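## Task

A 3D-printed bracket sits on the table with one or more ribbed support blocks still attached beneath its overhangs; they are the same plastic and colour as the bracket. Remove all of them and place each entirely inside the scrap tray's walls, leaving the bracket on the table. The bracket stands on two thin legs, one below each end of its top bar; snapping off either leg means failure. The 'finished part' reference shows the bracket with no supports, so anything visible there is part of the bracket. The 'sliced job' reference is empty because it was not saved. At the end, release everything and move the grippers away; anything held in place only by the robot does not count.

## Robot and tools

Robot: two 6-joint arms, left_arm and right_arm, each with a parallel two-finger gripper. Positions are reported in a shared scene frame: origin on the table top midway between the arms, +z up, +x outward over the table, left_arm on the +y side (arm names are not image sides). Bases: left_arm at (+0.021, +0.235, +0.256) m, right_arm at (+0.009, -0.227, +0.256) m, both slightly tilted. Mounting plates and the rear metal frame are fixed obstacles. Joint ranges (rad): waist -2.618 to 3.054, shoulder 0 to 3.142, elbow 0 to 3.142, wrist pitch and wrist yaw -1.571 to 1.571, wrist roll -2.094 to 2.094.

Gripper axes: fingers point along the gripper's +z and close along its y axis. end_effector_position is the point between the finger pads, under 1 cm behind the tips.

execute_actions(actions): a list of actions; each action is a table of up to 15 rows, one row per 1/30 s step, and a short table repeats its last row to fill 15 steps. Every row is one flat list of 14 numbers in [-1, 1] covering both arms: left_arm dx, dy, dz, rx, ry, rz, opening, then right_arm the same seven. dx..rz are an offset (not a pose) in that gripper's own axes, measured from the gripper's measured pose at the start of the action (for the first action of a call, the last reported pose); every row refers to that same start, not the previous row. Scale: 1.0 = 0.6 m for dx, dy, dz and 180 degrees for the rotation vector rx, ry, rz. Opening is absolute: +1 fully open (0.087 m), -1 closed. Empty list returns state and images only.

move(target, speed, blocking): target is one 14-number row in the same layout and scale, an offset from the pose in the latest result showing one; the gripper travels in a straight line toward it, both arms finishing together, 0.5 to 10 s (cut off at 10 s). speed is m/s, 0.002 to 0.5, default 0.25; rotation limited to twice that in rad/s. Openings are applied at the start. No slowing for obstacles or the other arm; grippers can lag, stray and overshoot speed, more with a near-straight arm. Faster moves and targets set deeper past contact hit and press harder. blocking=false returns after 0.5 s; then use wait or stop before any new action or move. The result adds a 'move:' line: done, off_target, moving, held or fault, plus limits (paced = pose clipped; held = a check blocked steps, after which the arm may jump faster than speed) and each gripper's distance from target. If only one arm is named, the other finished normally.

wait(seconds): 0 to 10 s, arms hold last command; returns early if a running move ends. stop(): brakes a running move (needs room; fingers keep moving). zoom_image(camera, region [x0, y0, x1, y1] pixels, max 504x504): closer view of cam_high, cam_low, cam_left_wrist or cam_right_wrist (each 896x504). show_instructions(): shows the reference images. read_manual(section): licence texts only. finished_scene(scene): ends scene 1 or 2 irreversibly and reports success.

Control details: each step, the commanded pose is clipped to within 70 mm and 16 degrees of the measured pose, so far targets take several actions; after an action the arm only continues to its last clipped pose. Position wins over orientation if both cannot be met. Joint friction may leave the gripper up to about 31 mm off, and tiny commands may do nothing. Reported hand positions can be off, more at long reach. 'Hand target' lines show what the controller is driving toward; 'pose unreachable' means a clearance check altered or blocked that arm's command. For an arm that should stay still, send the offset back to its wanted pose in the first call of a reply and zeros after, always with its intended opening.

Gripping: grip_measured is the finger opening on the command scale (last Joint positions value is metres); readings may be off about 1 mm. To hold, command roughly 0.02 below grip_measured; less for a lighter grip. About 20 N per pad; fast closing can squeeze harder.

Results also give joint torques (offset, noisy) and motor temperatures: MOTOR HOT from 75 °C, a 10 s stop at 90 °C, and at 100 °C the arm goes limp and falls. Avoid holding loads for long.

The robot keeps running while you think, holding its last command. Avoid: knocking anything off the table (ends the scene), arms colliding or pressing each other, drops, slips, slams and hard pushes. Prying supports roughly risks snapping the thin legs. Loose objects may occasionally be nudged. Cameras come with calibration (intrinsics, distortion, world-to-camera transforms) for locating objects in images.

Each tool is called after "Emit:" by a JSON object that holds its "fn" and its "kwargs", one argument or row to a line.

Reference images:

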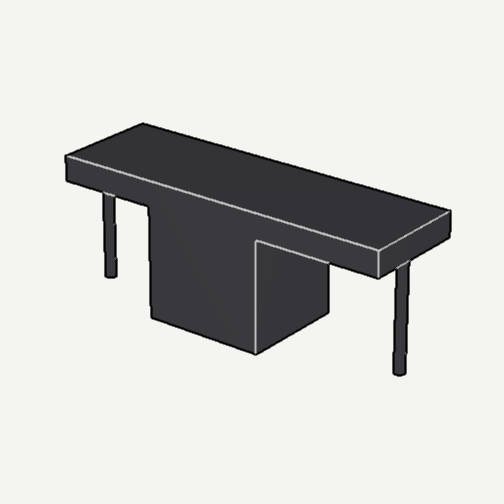

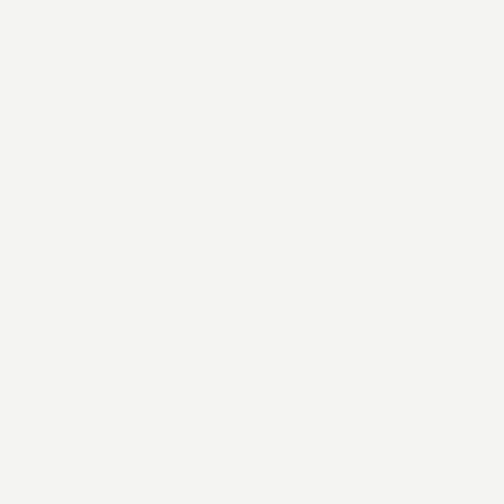

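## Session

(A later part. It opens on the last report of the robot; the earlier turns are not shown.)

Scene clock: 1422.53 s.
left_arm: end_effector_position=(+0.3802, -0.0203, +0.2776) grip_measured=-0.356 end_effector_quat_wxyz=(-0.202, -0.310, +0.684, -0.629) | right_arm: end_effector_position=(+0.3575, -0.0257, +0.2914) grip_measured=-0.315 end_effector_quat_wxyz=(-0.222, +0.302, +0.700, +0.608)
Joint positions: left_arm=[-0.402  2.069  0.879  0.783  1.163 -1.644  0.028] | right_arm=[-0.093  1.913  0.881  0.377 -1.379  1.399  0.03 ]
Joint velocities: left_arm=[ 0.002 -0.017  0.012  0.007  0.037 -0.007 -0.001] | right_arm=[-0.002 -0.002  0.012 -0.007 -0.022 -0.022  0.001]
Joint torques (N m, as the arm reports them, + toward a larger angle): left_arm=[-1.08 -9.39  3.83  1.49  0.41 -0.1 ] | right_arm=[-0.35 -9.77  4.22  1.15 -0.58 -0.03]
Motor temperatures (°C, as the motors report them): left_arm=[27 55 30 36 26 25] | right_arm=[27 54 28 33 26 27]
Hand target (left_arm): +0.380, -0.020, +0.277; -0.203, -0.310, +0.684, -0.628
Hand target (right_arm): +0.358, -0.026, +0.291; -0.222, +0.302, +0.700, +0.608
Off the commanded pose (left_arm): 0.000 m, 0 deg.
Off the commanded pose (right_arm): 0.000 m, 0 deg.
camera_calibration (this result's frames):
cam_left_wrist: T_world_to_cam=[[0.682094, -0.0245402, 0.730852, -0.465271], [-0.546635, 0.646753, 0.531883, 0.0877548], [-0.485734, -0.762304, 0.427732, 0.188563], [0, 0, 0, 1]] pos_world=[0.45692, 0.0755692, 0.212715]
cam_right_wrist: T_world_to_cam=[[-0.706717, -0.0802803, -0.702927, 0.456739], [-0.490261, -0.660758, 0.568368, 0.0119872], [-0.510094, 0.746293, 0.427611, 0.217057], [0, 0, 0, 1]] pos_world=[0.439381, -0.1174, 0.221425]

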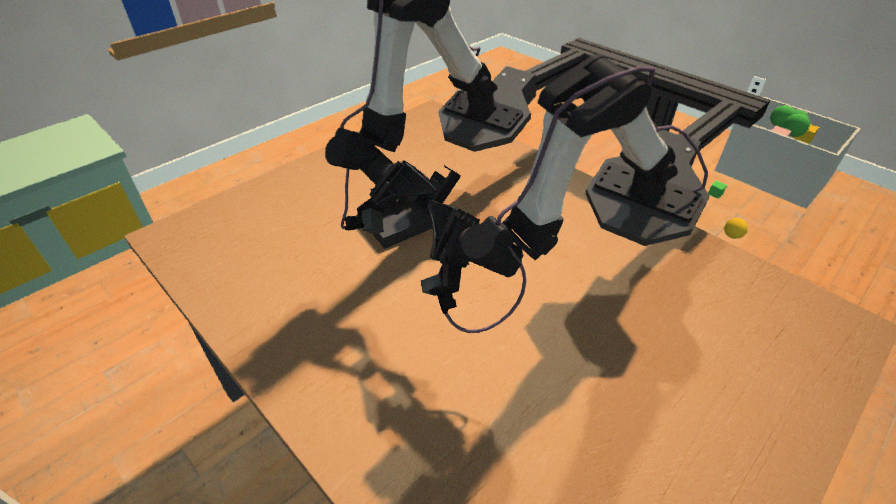

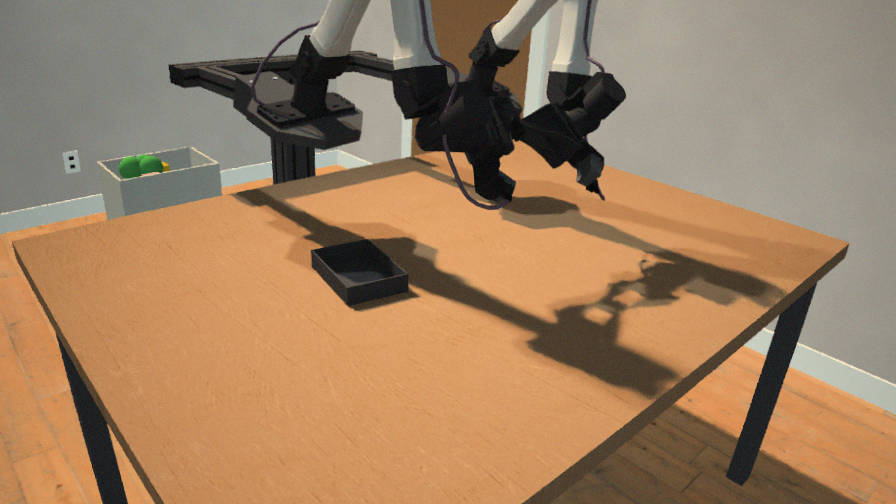

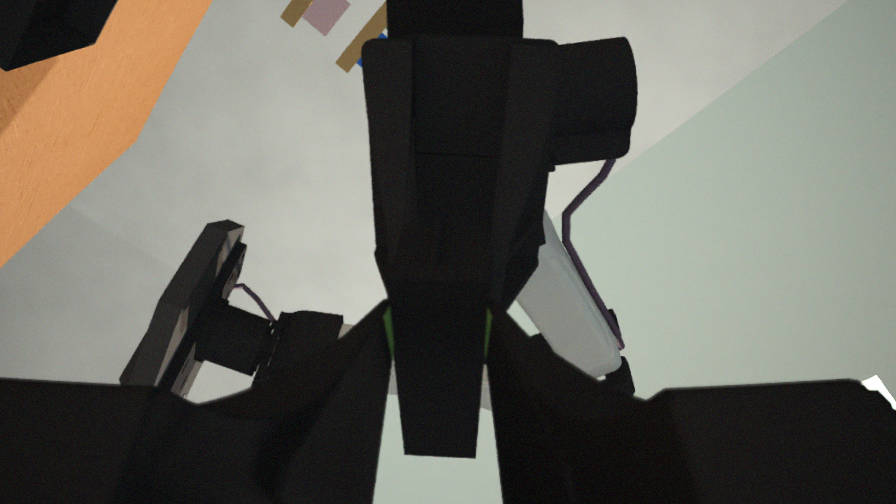

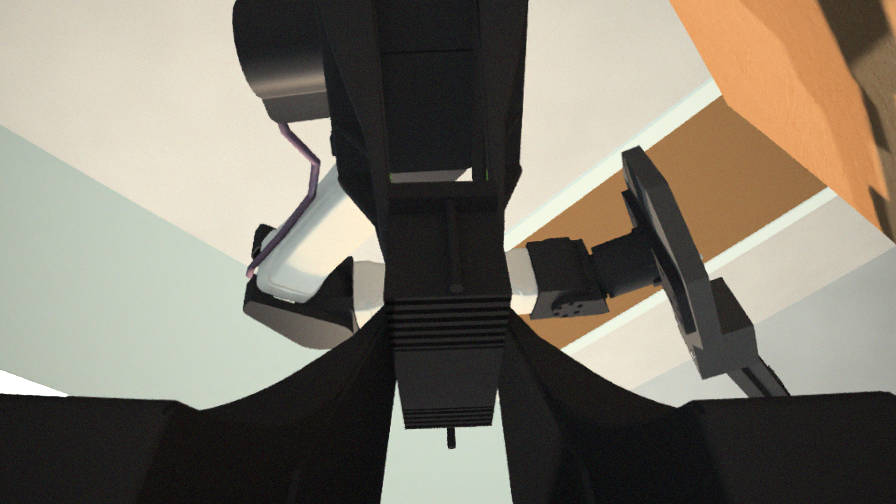

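Emit:
{"fn": "execute_actions", "kwargs": {
  "actions": [
    [[0,0,0,0,0,0,-0.45,0,0,0,0,0,0,-0.2]],
    [[0,0,0,0,0,0,-0.45,0.001,0,0,0,0.0011,0,-0.2],[0,0,0,0,0,0,-0.45,0.002,0,0,0,0.0022,0,-0.2],[0,0,0,0,0,0,-0.45,0.003,0,0,0,0.0033,0,-0.2],[0,0,0,0,0,0,-0.45,0.004,0,0,0,0.0044,0,-0.2],[0,0,0,0,0,0,-0.45,0.005,0,0,0,0.0055,0,-0.2],[0,0,0,0,0,0,-0.45,0.006,0,0,0,0.0066,0,-0.2],[0,0,0,0,0,0,-0.45,0.007,0,0,0,0.0077,0,-0.2],[0,0,0,0,0,0,-0.45,0.008,0,0,0,0.0088,0,-0.2],[0,0,0,0,0,0,-0.45,0.009,0,-0.001,0,0.0099,0,-0.2],[0,0,0,0,0,0,-0.45,0.010,0,-0.001,0,0.011,0,-0.2],[0,0,0,0,0,0,-0.45,0.011,0,-0.002,0,0.012,0,-0.2]]
  ]
}}

Emit:
{"fn": "wait", "kwargs": {
  "seconds": 0.5
}}

Scene clock: 1442.20 s.
left_arm: end_effector_position=(+0.3802, -0.0203, +0.2776) grip_measured=-0.356 end_effector_quat_wxyz=(-0.202, -0.310, +0.684, -0.629) | right_arm: end_effector_position=(+0.3538, -0.0261, +0.2942) grip_measured=-0.200 end_effector_quat_wxyz=(-0.230, +0.294, +0.697, +0.612)
Joint positions: left_arm=[-0.402  2.069  0.879  0.783  1.163 -1.644  0.028] | right_arm=[-0.093  1.913  0.881  0.364 -1.404  1.386  0.035]
Joint velocities: left_arm=[-0.002 -0.017 -0.017  0.037  0.022 -0.007  0.001] | right_arm=[ 0.012 -0.022 -0.022 -0.051 -0.051 -0.051 -0.001]
Joint torques (N m, as the arm reports them, + toward a larger angle): left_arm=[-1.09 -9.34  3.73  1.48  0.43 -0.08] | right_arm=[-0.27 -9.73  4.84  1.02 -0.68 -0.09]
Motor temperatures (°C, as the motors report them): left_arm=[26 55 30 36 26 25] | right_arm=[27 53 29 33 26 27]
Hand target (left_arm): +0.380, -0.020, +0.278; -0.202, -0.310, +0.684, -0.629
Hand target (right_arm): +0.353, -0.026, +0.296; -0.235, +0.291, +0.696, +0.613
Off the commanded pose (left_arm): 0.000 m, 0 deg.
Off the commanded pose (right_arm): 0.002 m, 1 deg.
camera_calibration (this result's frames):
cam_left_wrist: T_world_to_cam=[[0.682094, -0.0245402, 0.730852, -0.465271], [-0.546635, 0.646753, 0.531883, 0.0877548], [-0.485734, -0.762304, 0.427732, 0.188563], [0, 0, 0, 1]] pos_world=[0.45692, 0.0755692, 0.212715]
cam_right_wrist: T_world_to_cam=[[-0.706163, -0.0787727, -0.703654, 0.456103], [-0.478632, -0.679231, 0.556378, 0.00721566], [-0.521771, 0.729685, 0.441945, 0.213761], [0, 0, 0, 1]] pos_world=[0.437071, -0.115148, 0.222453]

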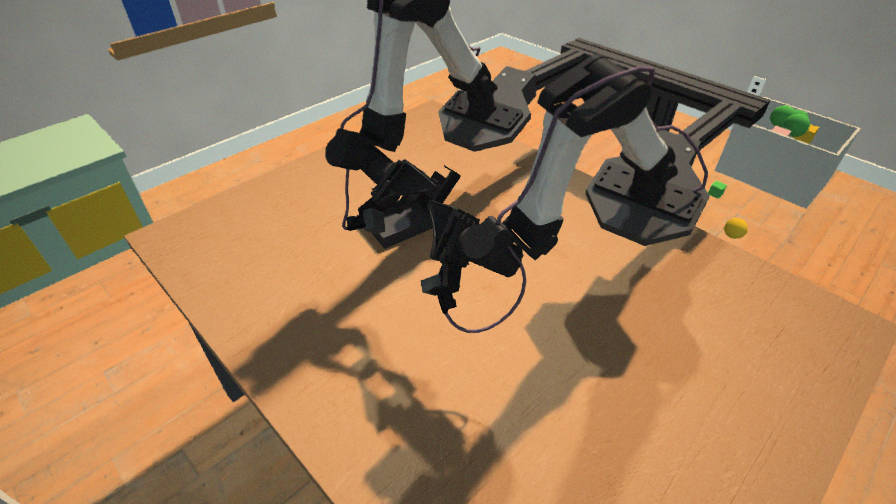

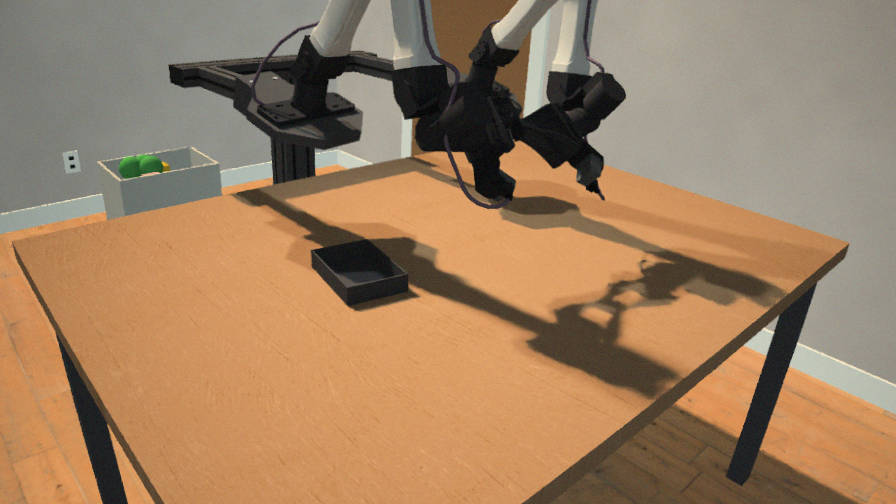

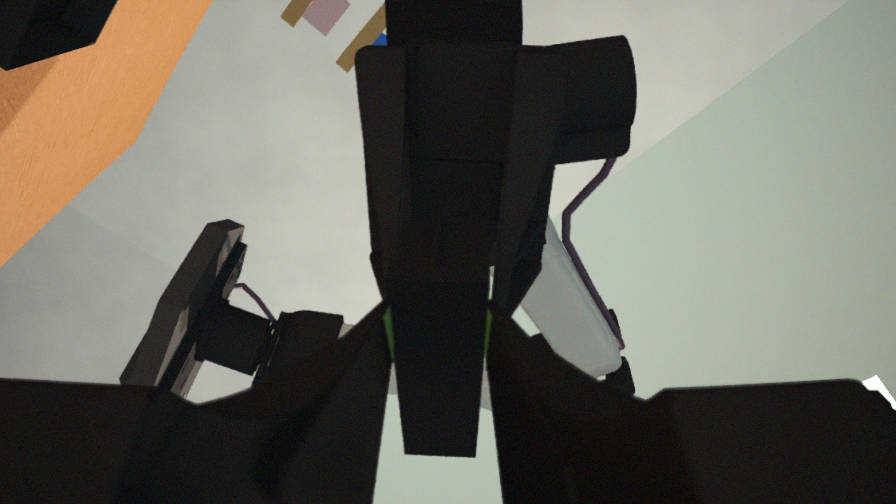

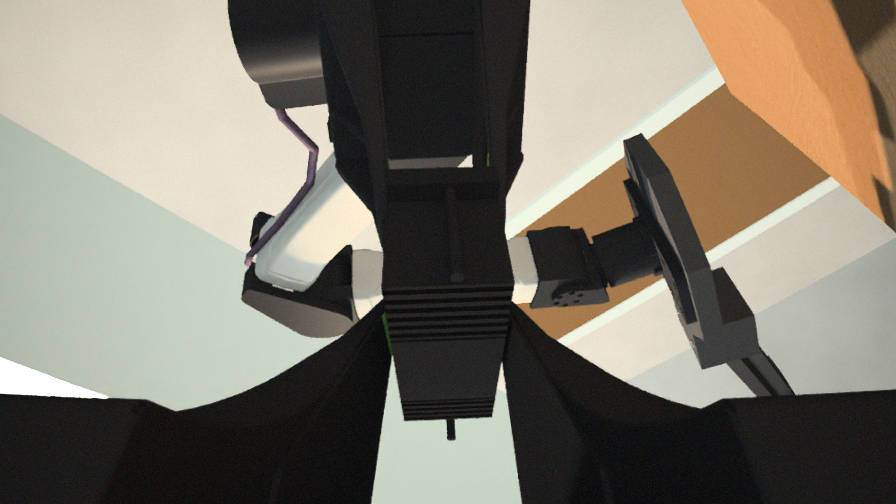

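Scene clock: 1442.70 s.
left_arm: end_effector_position=(+0.3802, -0.0203, +0.2776) grip_measured=-0.356 end_effector_quat_wxyz=(-0.202, -0.310, +0.684, -0.629) | right_arm: end_effector_position=(+0.3527, -0.0262, +0.2946) grip_measured=-0.200 end_effector_quat_wxyz=(-0.232, +0.293, +0.696, +0.613)
Joint positions: left_arm=[-0.402  2.069  0.879  0.783  1.163 -1.644  0.028] | right_arm=[-0.093  1.913  0.881  0.357 -1.409  1.379  0.035]
Joint velocities: left_arm=[-0.012  0.007  0.012 -0.007 -0.066 -0.007 -0.001] | right_arm=[-0.007  0.012  0.022 -0.037 -0.022  0.007 -0.   ]
Joint torques (N m, as the arm reports them, + toward a larger angle): left_arm=[-1.08 -9.39  3.85  1.48  0.41 -0.1 ] | right_arm=[-0.28 -9.76  4.81  0.95 -0.69 -0.09]
Motor temperatures (°C, as the motors report them): left_arm=[26 56 30 36 26 25] | right_arm=[27 53 29 33 26 27]
Hand target (left_arm): +0.380, -0.020, +0.278; -0.202, -0.310, +0.684, -0.629
Hand target (right_arm): +0.353, -0.026, +0.296; -0.235, +0.290, +0.696, +0.614
Off the commanded pose (left_arm): 0.000 m, 0 deg.
Off the commanded pose (right_arm): 0.002 m, 0 deg.
wait: 0.50 s; at rest by 0.17 s
camera_calibration (this result's frames):
cam_left_wrist: T_world_to_cam=[[0.682094, -0.0245402, 0.730852, -0.465271], [-0.546635, 0.646753, 0.531883, 0.0877548], [-0.485734, -0.762304, 0.427732, 0.188563], [0, 0, 0, 1]] pos_world=[0.45692, 0.0755692, 0.212715]
cam_right_wrist: T_world_to_cam=[[-0.7069, -0.0790401, -0.702884, 0.455545], [-0.475286, -0.68287, 0.554791, 0.00561241], [-0.523829, 0.726252, 0.445154, 0.212824], [0, 0, 0, 1]] pos_world=[0.436175, -0.114725, 0.222342]

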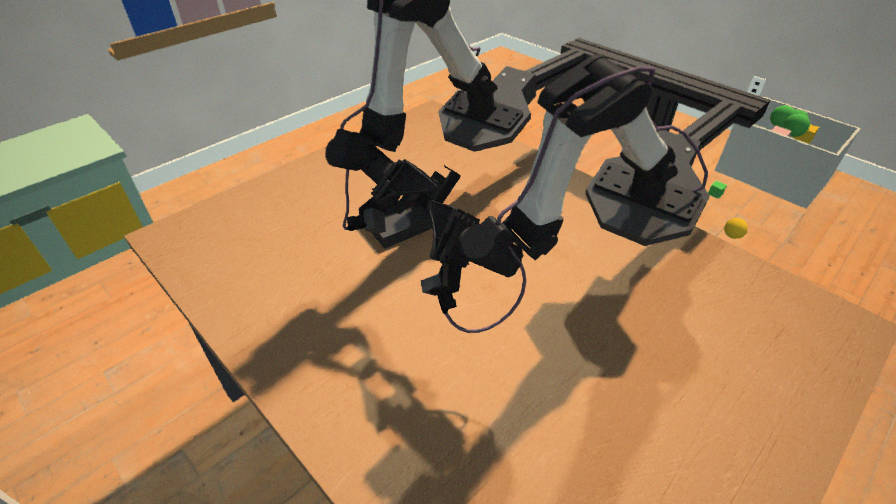

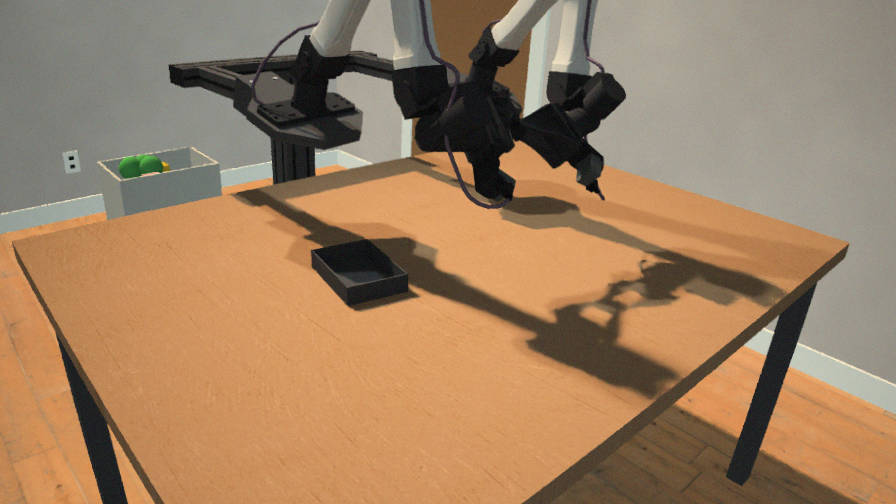

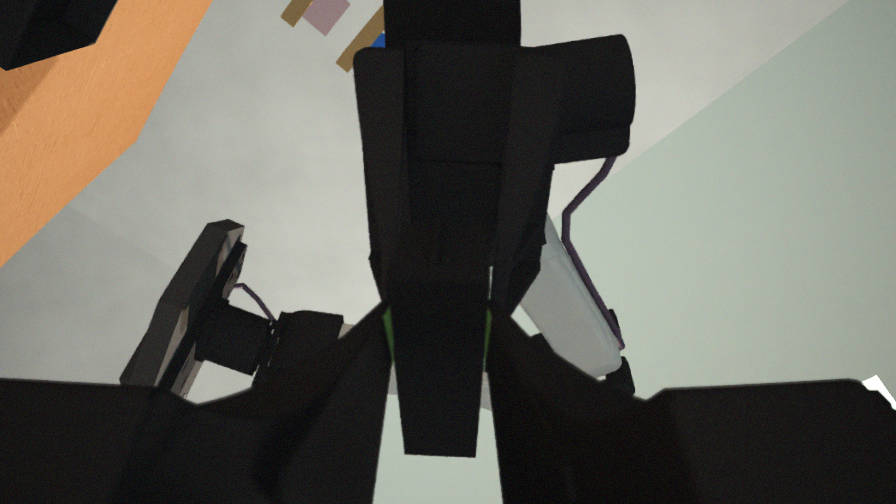

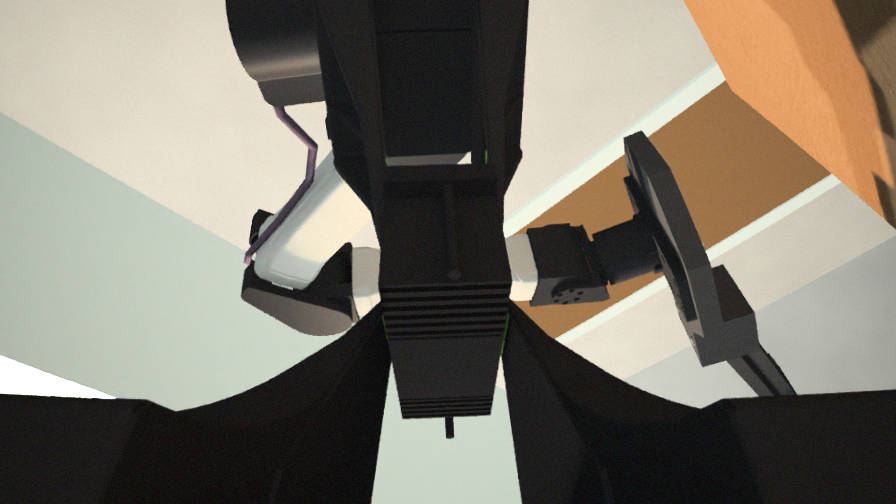

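Emit:
{"fn": "execute_actions", "kwargs": {
  "actions": [
    [[0,0,0,0,0,0,-0.45,0,0,0,0,0,0,-0.22],[0,0,0,0,0,0,-0.45,0,0,0,0,0,0,-0.24],[0,0,0,0,0,0,-0.45,0,0,0,0,0,0,-0.26],[0,0,0,0,0,0,-0.45,0,0,0,0,0,0,-0.28],[0,0,0,0,0,0,-0.45,0,0,0,0,0,0,-0.30],[0,0,0,0,0,0,-0.45,0,0,0,0,0,0,-0.31],[0,0,0,0,0,0,-0.45,0,0,0,0,0,0,-0.32],[0,0,0,0,0,0,-0.45,0,0,0,0,0,0,-0.33],[0,0,0,0,0,0,-0.45,0,0,0,0,0,0,-0.34],[0,0,0,0,0,0,-0.45,0,0,0,0,0,0,-0.36],[0,0,0,0,0,0,-0.45,0,0,0,0,0,0,-0.38],[0,0,0,0,0,0,-0.45,0,0,0,0,0,0,-0.42],[0,0,0,0,0,0,-0.45,0,0,0,0,0,0,-0.45]],
    [[0,0,0,0,0,0,-0.3,0,0,0,0,0,0,-0.45],[0,0,0,0,0,0,-0.25,0,0,0,0,0,0,-0.45],[0,0,0,0,0,0,-0.2,0,0,0,0,0,0,-0.45],[0,0,0,0,0,0,-0.15,0,0,0,0,0,0,-0.45],[0,0,0,0,0,0,-0.1,0,0,0,0,0,0,-0.45]]
  ]
}}

Scene clock: 1449.27 s.
left_arm: end_effector_position=(+0.3800, -0.0203, +0.2775) grip_measured=-0.100 end_effector_quat_wxyz=(-0.201, -0.308, +0.685, -0.629) | right_arm: end_effector_position=(+0.3526, -0.0262, +0.2946) grip_measured=-0.316 end_effector_quat_wxyz=(-0.233, +0.293, +0.696, +0.613)
Joint positions: left_arm=[-0.402  2.069  0.879  0.783  1.163 -1.639  0.039] | right_arm=[-0.093  1.913  0.881  0.357 -1.409  1.379  0.03 ]
Joint velocities: left_arm=[ 0.002  0.002 -0.007 -0.051  0.022 -0.007  0.001] | right_arm=[-0.002 -0.012  0.012  0.007  0.051 -0.081  0.   ]
Joint torques (N m, as the arm reports them, + toward a larger angle): left_arm=[-1.09 -9.31  3.81  1.5   0.42 -0.09] | right_arm=[-0.51 -9.62  4.33  1.13 -0.61 -0.02]
Motor temperatures (°C, as the motors report them): left_arm=[26 56 30 36 26 25] | right_arm=[27 53 29 33 26 27]
Hand target (left_arm): +0.380, -0.020, +0.277; -0.201, -0.308, +0.685, -0.629
Hand target (right_arm): +0.353, -0.026, +0.295; -0.233, +0.293, +0.696, +0.613
Off the commanded pose (left_arm): 0.000 m, 0 deg.
Off the commanded pose (right_arm): 0.000 m, 0 deg.
camera_calibration (this result's frames):
cam_left_wrist: T_world_to_cam=[[0.678499, -0.02538, 0.734163, -0.464634], [-0.548819, 0.646804, 0.529568, 0.0892305], [-0.4883, -0.762234, 0.424927, 0.190319], [0, 0, 0, 1]] pos_world=[0.457158, 0.0755603, 0.212992]
cam_right_wrist: T_world_to_cam=[[-0.706897, -0.0789758, -0.702894, 0.45556], [-0.475125, -0.683147, 0.554587, 0.00555425], [-0.523979, 0.725998, 0.445391, 0.212759], [0, 0, 0, 1]] pos_world=[0.436154, -0.11469, 0.222369]

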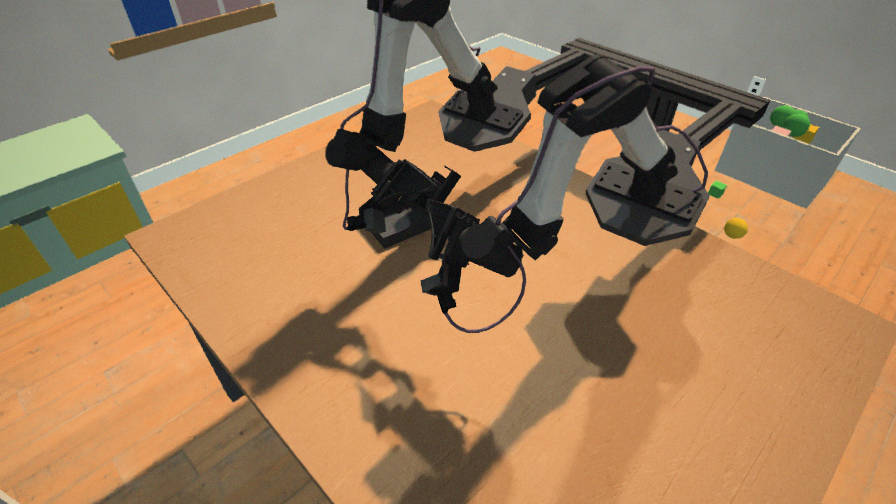

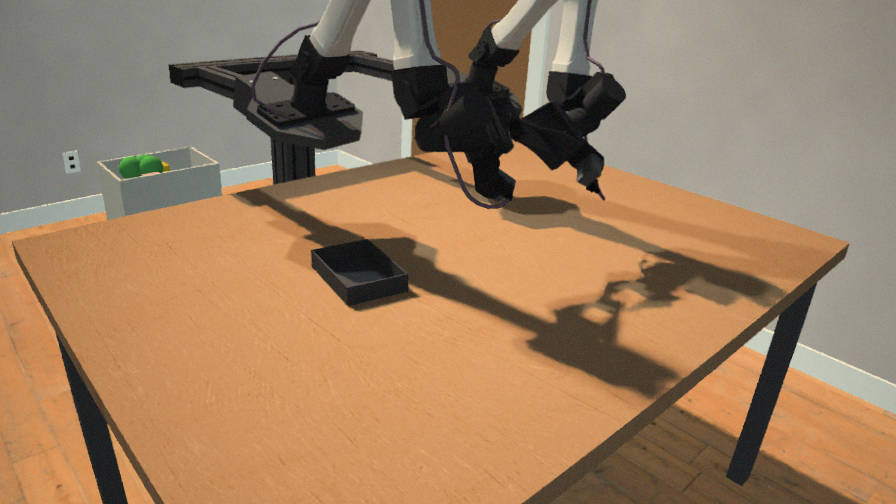

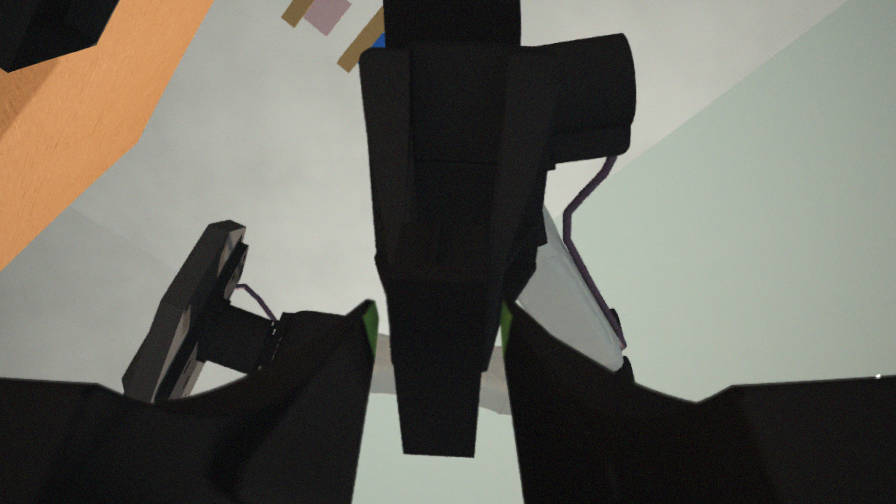

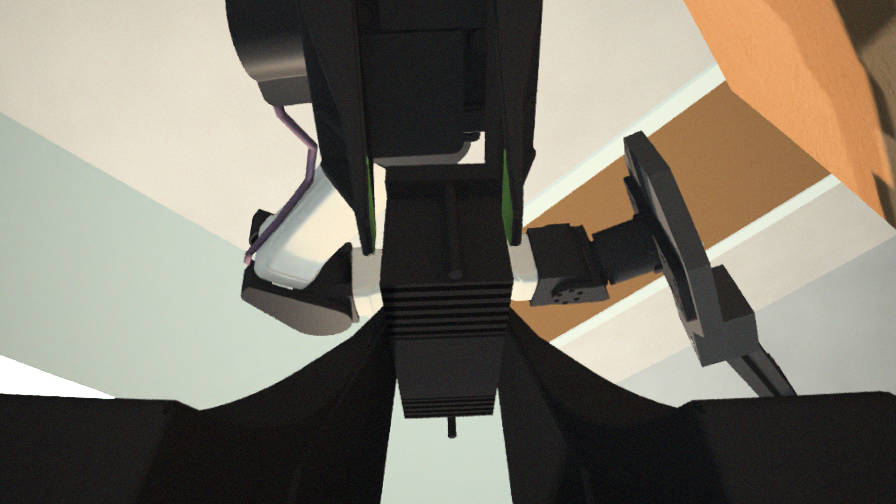

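Emit:
{"fn": "zoom_image", "kwargs": {
  "camera": "cam_right_wrist",
  "region": [340, 130, 550, 300]
}}

Emit:
{"fn": "zoom_image", "kwargs": {
  "camera": "cam_left_wrist",
  "region": [340, 270, 550, 400]
}}

Region (340, 130, 550, 300) of cam_right_wrist's 896x504 image, scaled by 2.400, with more detail than that image has; it fills the top 408 rows of this view, and the rest is white.

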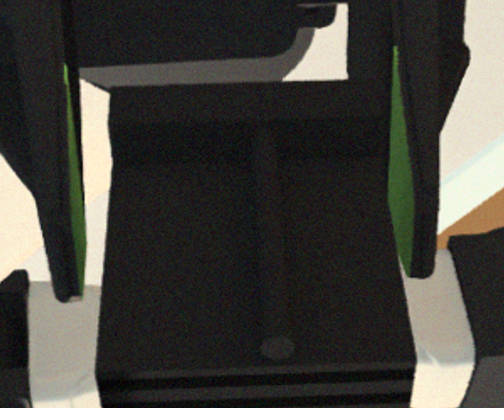

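Region (340, 270, 550, 400) of cam_left_wrist's 896x504 image, scaled by 2.400, with more detail than that image has; it fills the top 312 rows of this view, and the rest is white.

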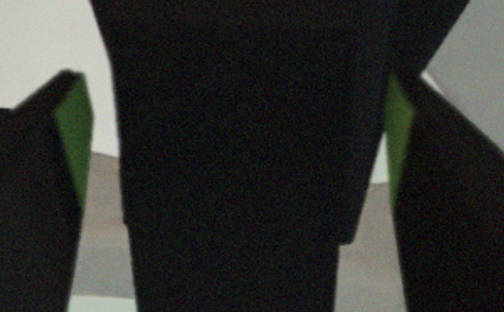

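Emit:
{"fn": "move", "kwargs": {
  "target": [0,0,-0.15,0,0,0,-0.1,0,0,0,0,0,0,-0.45],
  "speed": 0.06
}}

Scene clock: 1521.47 s.
left_arm: end_effector_position=(+0.3632, +0.0654, +0.2820) grip_measured=-0.100 end_effector_quat_wxyz=(-0.207, -0.311, +0.686, -0.624) | right_arm: end_effector_position=(+0.3526, -0.0262, +0.2946) grip_measured=-0.316 end_effector_quat_wxyz=(-0.233, +0.293, +0.696, +0.613)
Joint positions: left_arm=[-0.163  1.943  0.887  0.15   1.358 -1.137  0.039] | right_arm=[-0.093  1.913  0.881  0.357 -1.409  1.379  0.03 ]
Joint velocities: left_arm=[-0.027  0.007  0.115 -0.066 -0.022  0.081  0.   ] | right_arm=[-0.007 -0.002 -0.012 -0.037 -0.051 -0.051 -0.001]
Joint torques (N m, as the arm reports them, + toward a larger angle): left_arm=[ 0.76 -9.55  5.6   0.69  0.65 -0.07] | right_arm=[-0.41 -9.77  4.24  1.12 -0.6  -0.02]
Motor temperatures (°C, as the motors report them): left_arm=[26 56 30 36 26 25] | right_arm=[27 52 29 33 26 27]
Hand target (left_arm): +0.370, +0.069, +0.288; -0.200, -0.308, +0.687, -0.627
Hand target (right_arm): +0.353, -0.026, +0.295; -0.233, +0.293, +0.696, +0.613
Off the commanded pose (left_arm): 0.010 m, 1 deg.
Off the commanded pose (right_arm): 0.000 m, 0 deg.
move: done
camera_calibration (this result's frames):
cam_left_wrist: T_world_to_cam=[[0.689969, -0.0337567, 0.723052, -0.454822], [-0.536177, 0.647225, 0.541861, 0.0141152], [-0.486269, -0.761551, 0.428466, 0.243671], [0, 0, 0, 1]] pos_world=[0.439871, 0.161079, 0.216807]
cam_right_wrist: T_world_to_cam=[[-0.706897, -0.0789758, -0.702894, 0.45556], [-0.475125, -0.683147, 0.554587, 0.00555425], [-0.523979, 0.725998, 0.445391, 0.212759], [0, 0, 0, 1]] pos_world=[0.436154, -0.11469, 0.222369]

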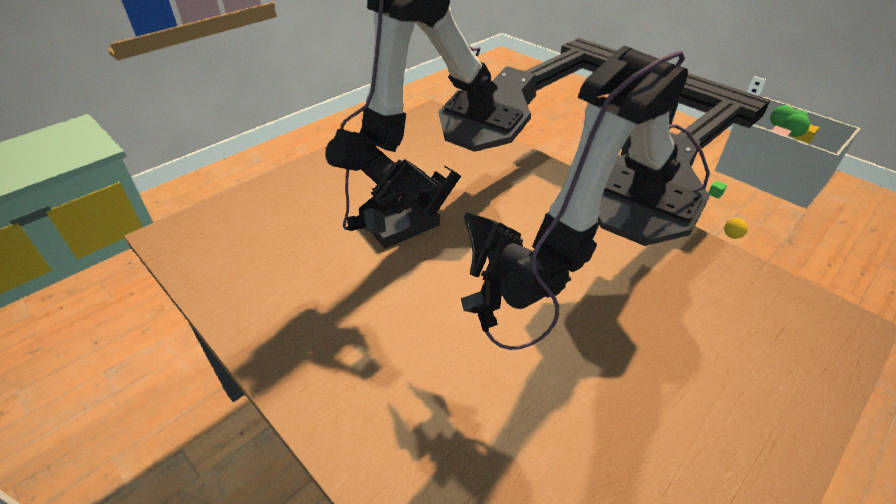

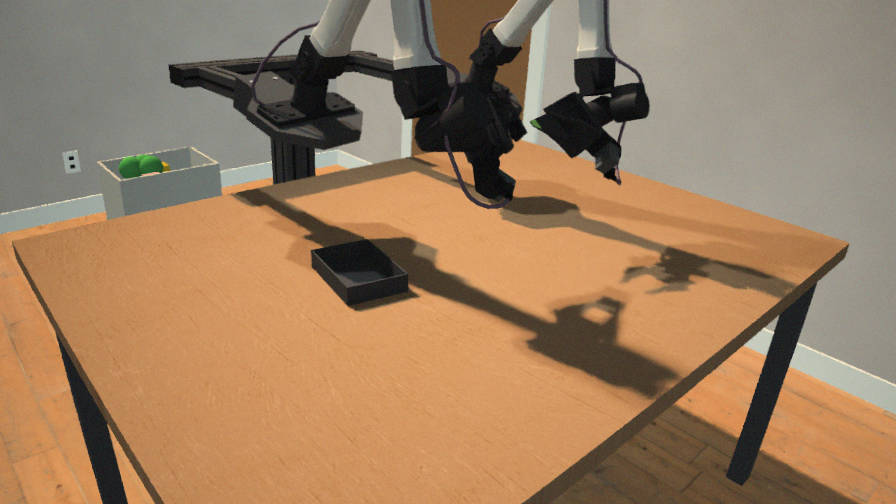

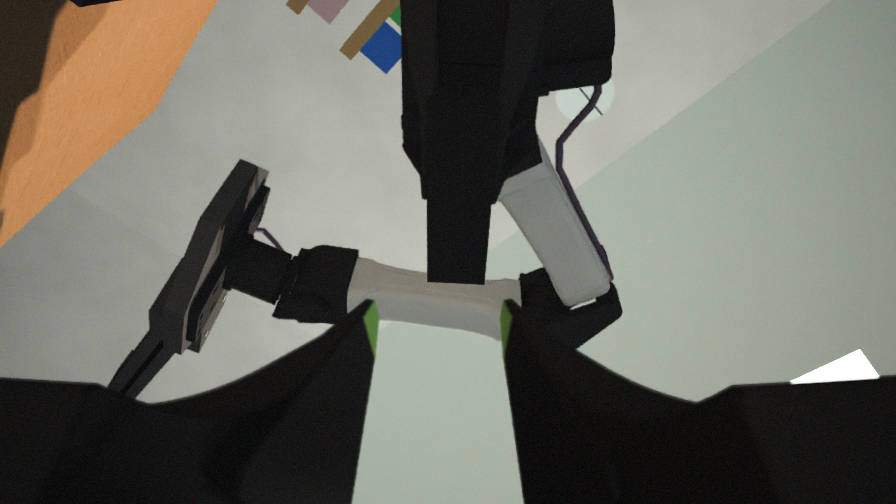

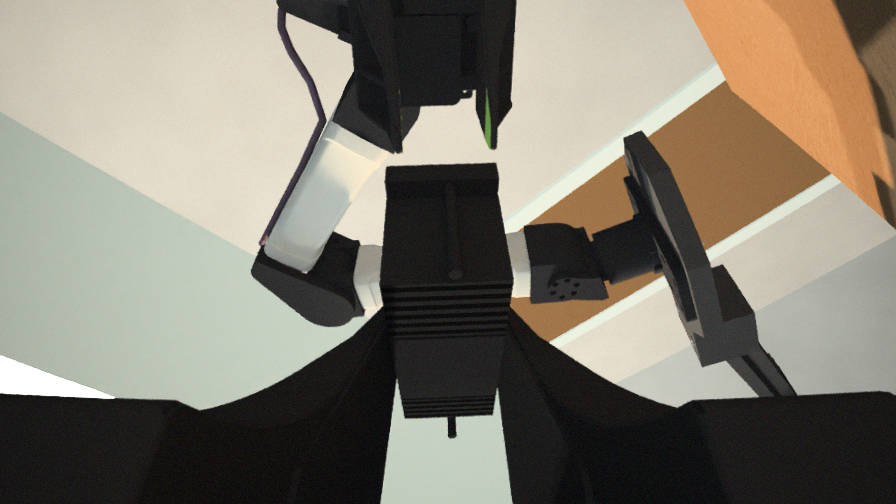

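Emit:
{"fn": "move", "kwargs": {
  "target": [-0.0318,0.2348,-0.165,-0.3735,-0.2649,0.0674,-1,-0.1492,-0.2873,0.1187,-0.0316,-0.3238,-0.1383,-0.45],
  "speed": 0.15
}}

Scene clock: 1541.70 s.
left_arm: end_effector_position=(+0.2784, +0.1698, +0.1832) grip_measured=-1.000 end_effector_quat_wxyz=(+0.003, -0.298, +0.954, -0.006) | right_arm: end_effector_position=(+0.3046, +0.0163, +0.1004) grip_measured=-0.316 end_effector_quat_wxyz=(+0.224, +0.423, +0.792, +0.379)
Joint positions: left_arm=[-0.373  1.575  0.786 -0.512 -0.109 -0.783  0.   ] | right_arm=[0.439 2.397 0.44  1.555 0.103 1.437 0.03 ]
Joint velocities: left_arm=[-0.017  0.007 -0.002 -0.051  0.022 -0.037  0.   ] | right_arm=[ 0.017 -0.007 -0.002 -0.007  0.037  0.022  0.   ]
Joint torques (N m, as the arm reports them, + toward a larger angle): left_arm=[-1.45 -7.12  2.64  0.52 -0.11 -0.24] | right_arm=[ 1.64 -6.68 -0.24  1.87  0.01  0.09]
Motor temperatures (°C, as the motors report them): left_arm=[26 56 31 34 26 25] | right_arm=[26 51 29 33 26 27]
Hand target (left_arm): +0.272, +0.169, +0.181; +0.003, -0.296, +0.955, -0.003
Hand target (right_arm): +0.304, +0.020, +0.099; +0.223, +0.426, +0.789, +0.381
Off the commanded pose (left_arm): 0.009 m, 1 deg.
Off the commanded pose (right_arm): 0.006 m, 13 deg.
joint sent to its limit (right arm) — the command would take joint 4 (wrist pitch) past its upper limit, so that joint was sent only as far as its limit.
move: off_target (right_arm)
camera_calibration (this result's frames):
cam_left_wrist: T_world_to_cam=[[0.573256, -0.819353, 0.00620934, -0.024136], [-0.530035, -0.365036, 0.765383, 0.0838233], [-0.624852, -0.442052, -0.643545, 0.505029], [0, 0, 0, 1]] pos_world=[0.373834, 0.234071, 0.261001]
cam_right_wrist: T_world_to_cam=[[-0.513361, -0.339448, -0.788185, 0.242337], [-0.857951, 0.223902, 0.462372, 0.230589], [0.0195253, 0.913588, -0.406172, 0.160045], [0, 0, 0, 1]] pos_world=[0.319115, -0.115584, 0.149394]

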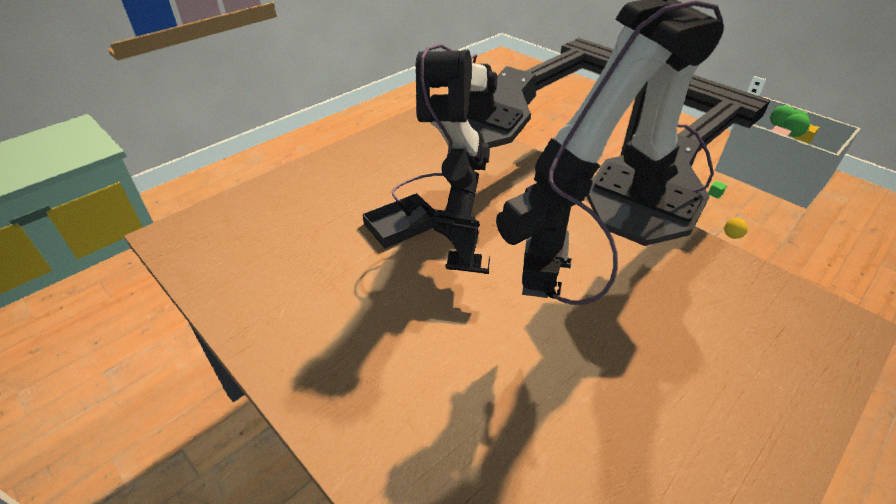

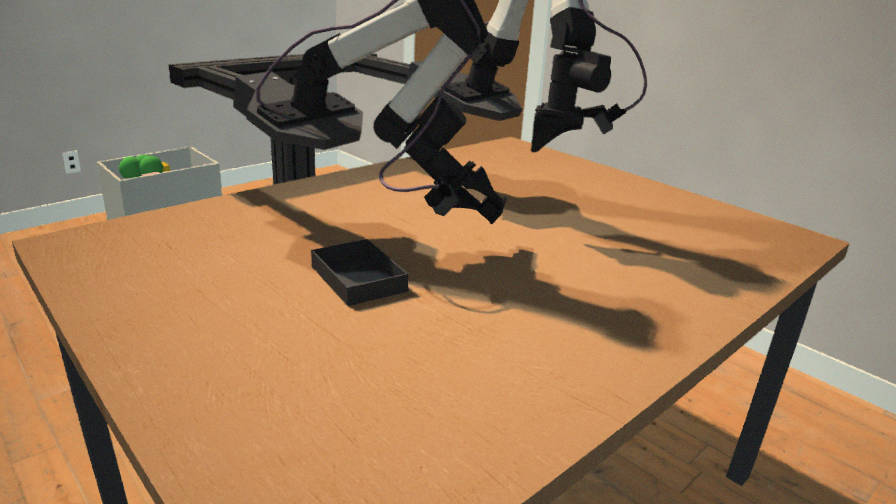

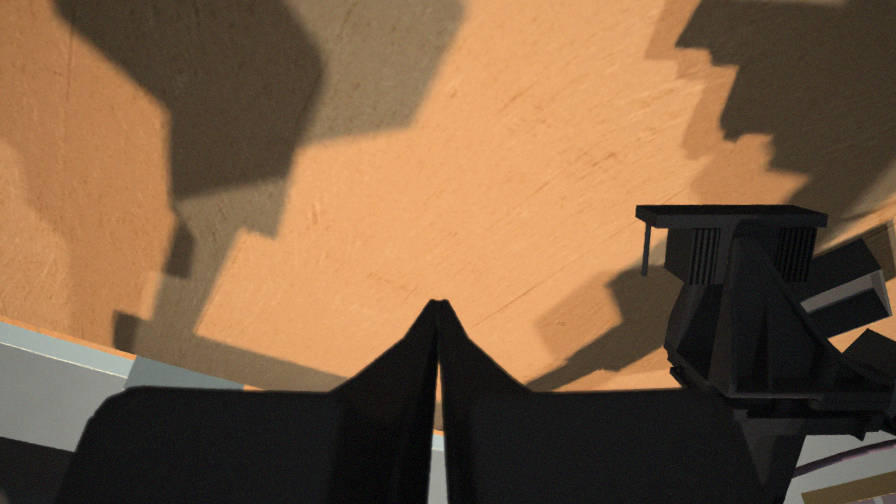

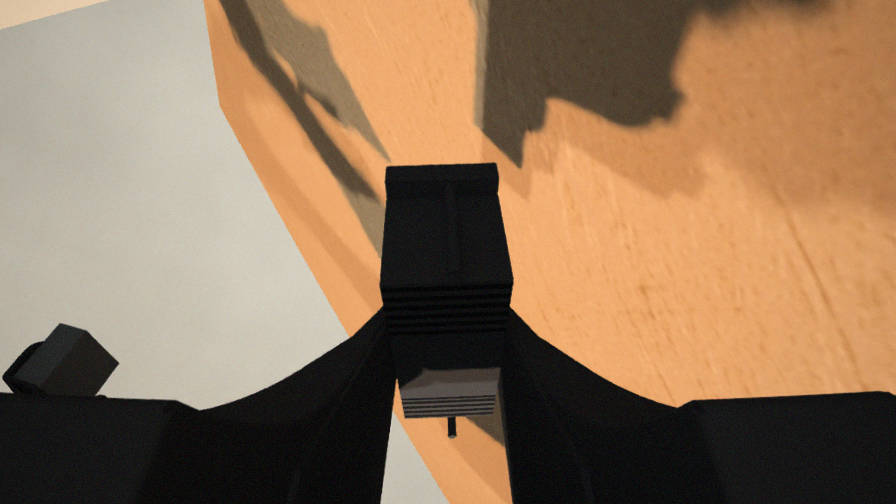

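Emit:
{"fn": "move", "kwargs": {
  "target": [0,0,0,0,0,-0.10,-1,-0.0105,-0.0156,0.0905,-0.0755,0.1982,-0.1191,-0.45],
  "speed": 0.12
}}

Scene clock: 1571.07 s.
left_arm: end_effector_position=(+0.2837, +0.1675, +0.1841) grip_measured=-1.000 end_effector_quat_wxyz=(+0.004, -0.435, +0.900, -0.004) | right_arm: end_effector_position=(+0.3364, +0.0329, +0.0648) grip_measured=-0.316 end_effector_quat_wxyz=(+0.083, +0.108, +0.839, +0.527)
Joint positions: left_arm=[-0.354  1.556  0.769 -0.511 -0.11  -1.06   0.   ] | right_arm=[ 0.129  2.533  0.938  1.094 -0.836  0.878  0.03 ]
Joint velocities: left_arm=[ 0.002 -0.007 -0.002  0.007  0.051 -0.081  0.   ] | right_arm=[ 0.012  0.002 -0.007 -0.037  0.007 -0.037 -0.   ]
Joint torques (N m, as the arm reports them, + toward a larger angle): left_arm=[ 1.02 -7.45  2.61  0.49  0.05 -0.23] | right_arm=[-0.71 -9.03  3.15  1.43 -0.55 -0.1 ]
Motor temperatures (°C, as the motors report them): left_arm=[26 52 30 33 26 25] | right_arm=[27 48 28 36 26 27]
Hand target (left_arm): +0.278, +0.170, +0.183; +0.002, -0.444, +0.896, -0.006
Hand target (right_arm): +0.340, +0.031, +0.061; +0.082, +0.108, +0.839, +0.528
Off the commanded pose (left_arm): 0.006 m, 1 deg.
Off the commanded pose (right_arm): 0.007 m, 1 deg.
move: done
camera_calibration (this result's frames):
cam_left_wrist: T_world_to_cam=[[0.787033, -0.6169, 0.00366934, -0.123146], [-0.399759, -0.50546, 0.764659, 0.0718129], [-0.469863, -0.603279, -0.644425, 0.491065], [0, 0, 0, 1]] pos_world=[0.356361, 0.256579, 0.261994]
cam_right_wrist: T_world_to_cam=[[-0.114483, -0.419767, -0.900383, 0.111961], [-0.806621, -0.489765, 0.330895, 0.285306], [-0.579875, 0.76415, -0.282523, 0.328431], [0, 0, 0, 1]] pos_world=[0.433401, -0.0642397, 0.0991904]

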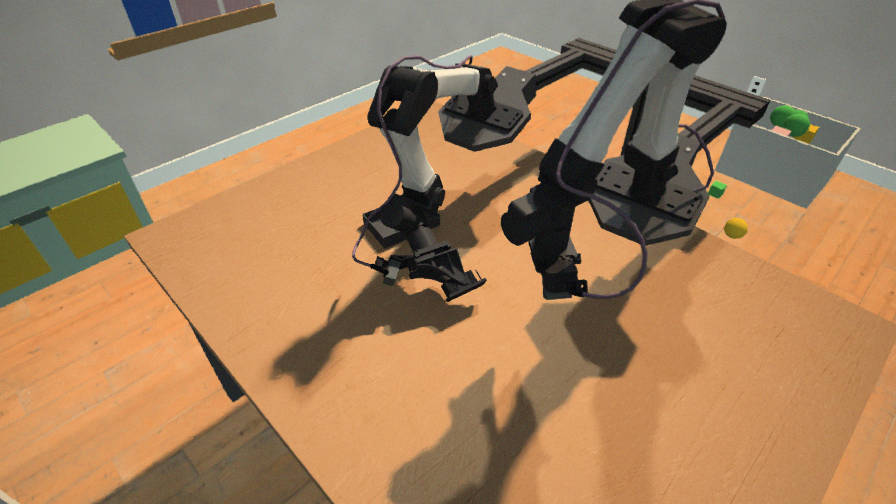

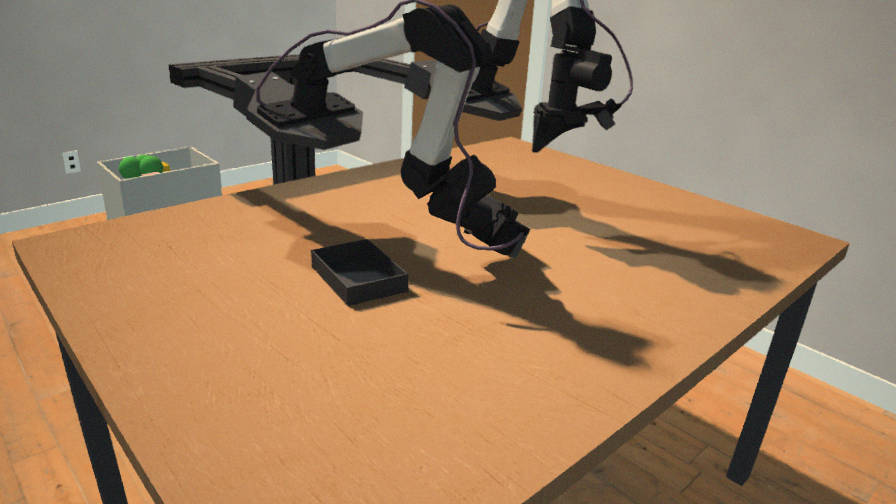

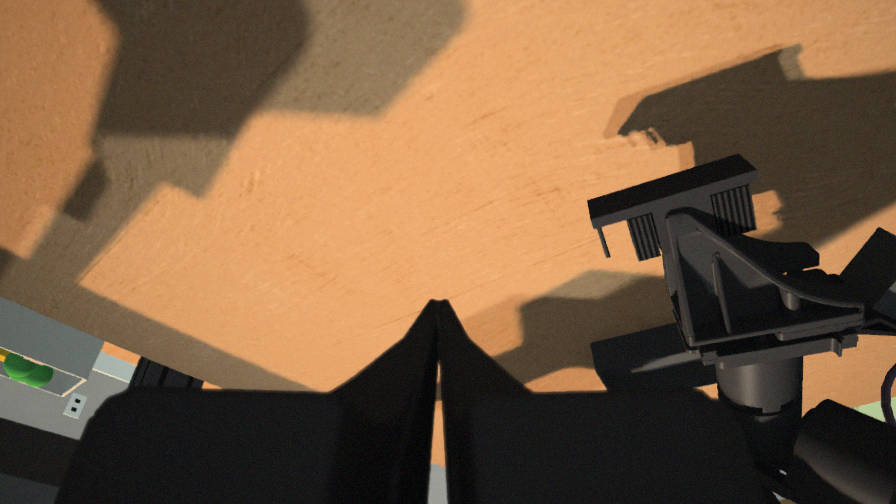

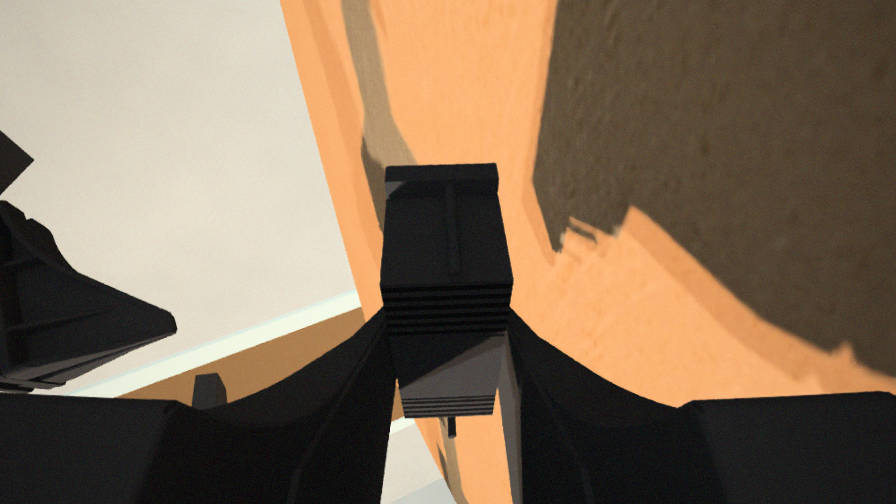

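Emit:
{"fn": "zoom_image", "kwargs": {
  "camera": "cam_left_wrist",
  "region": [570, 130, 830, 300]
}}

Region (570, 130, 830, 300) of cam_left_wrist's 896x504 image, scaled by 1.938, with more detail than that image has; it fills the top 330 rows of this view, and the rest is white.

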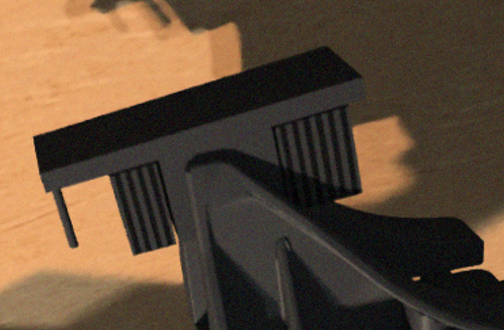

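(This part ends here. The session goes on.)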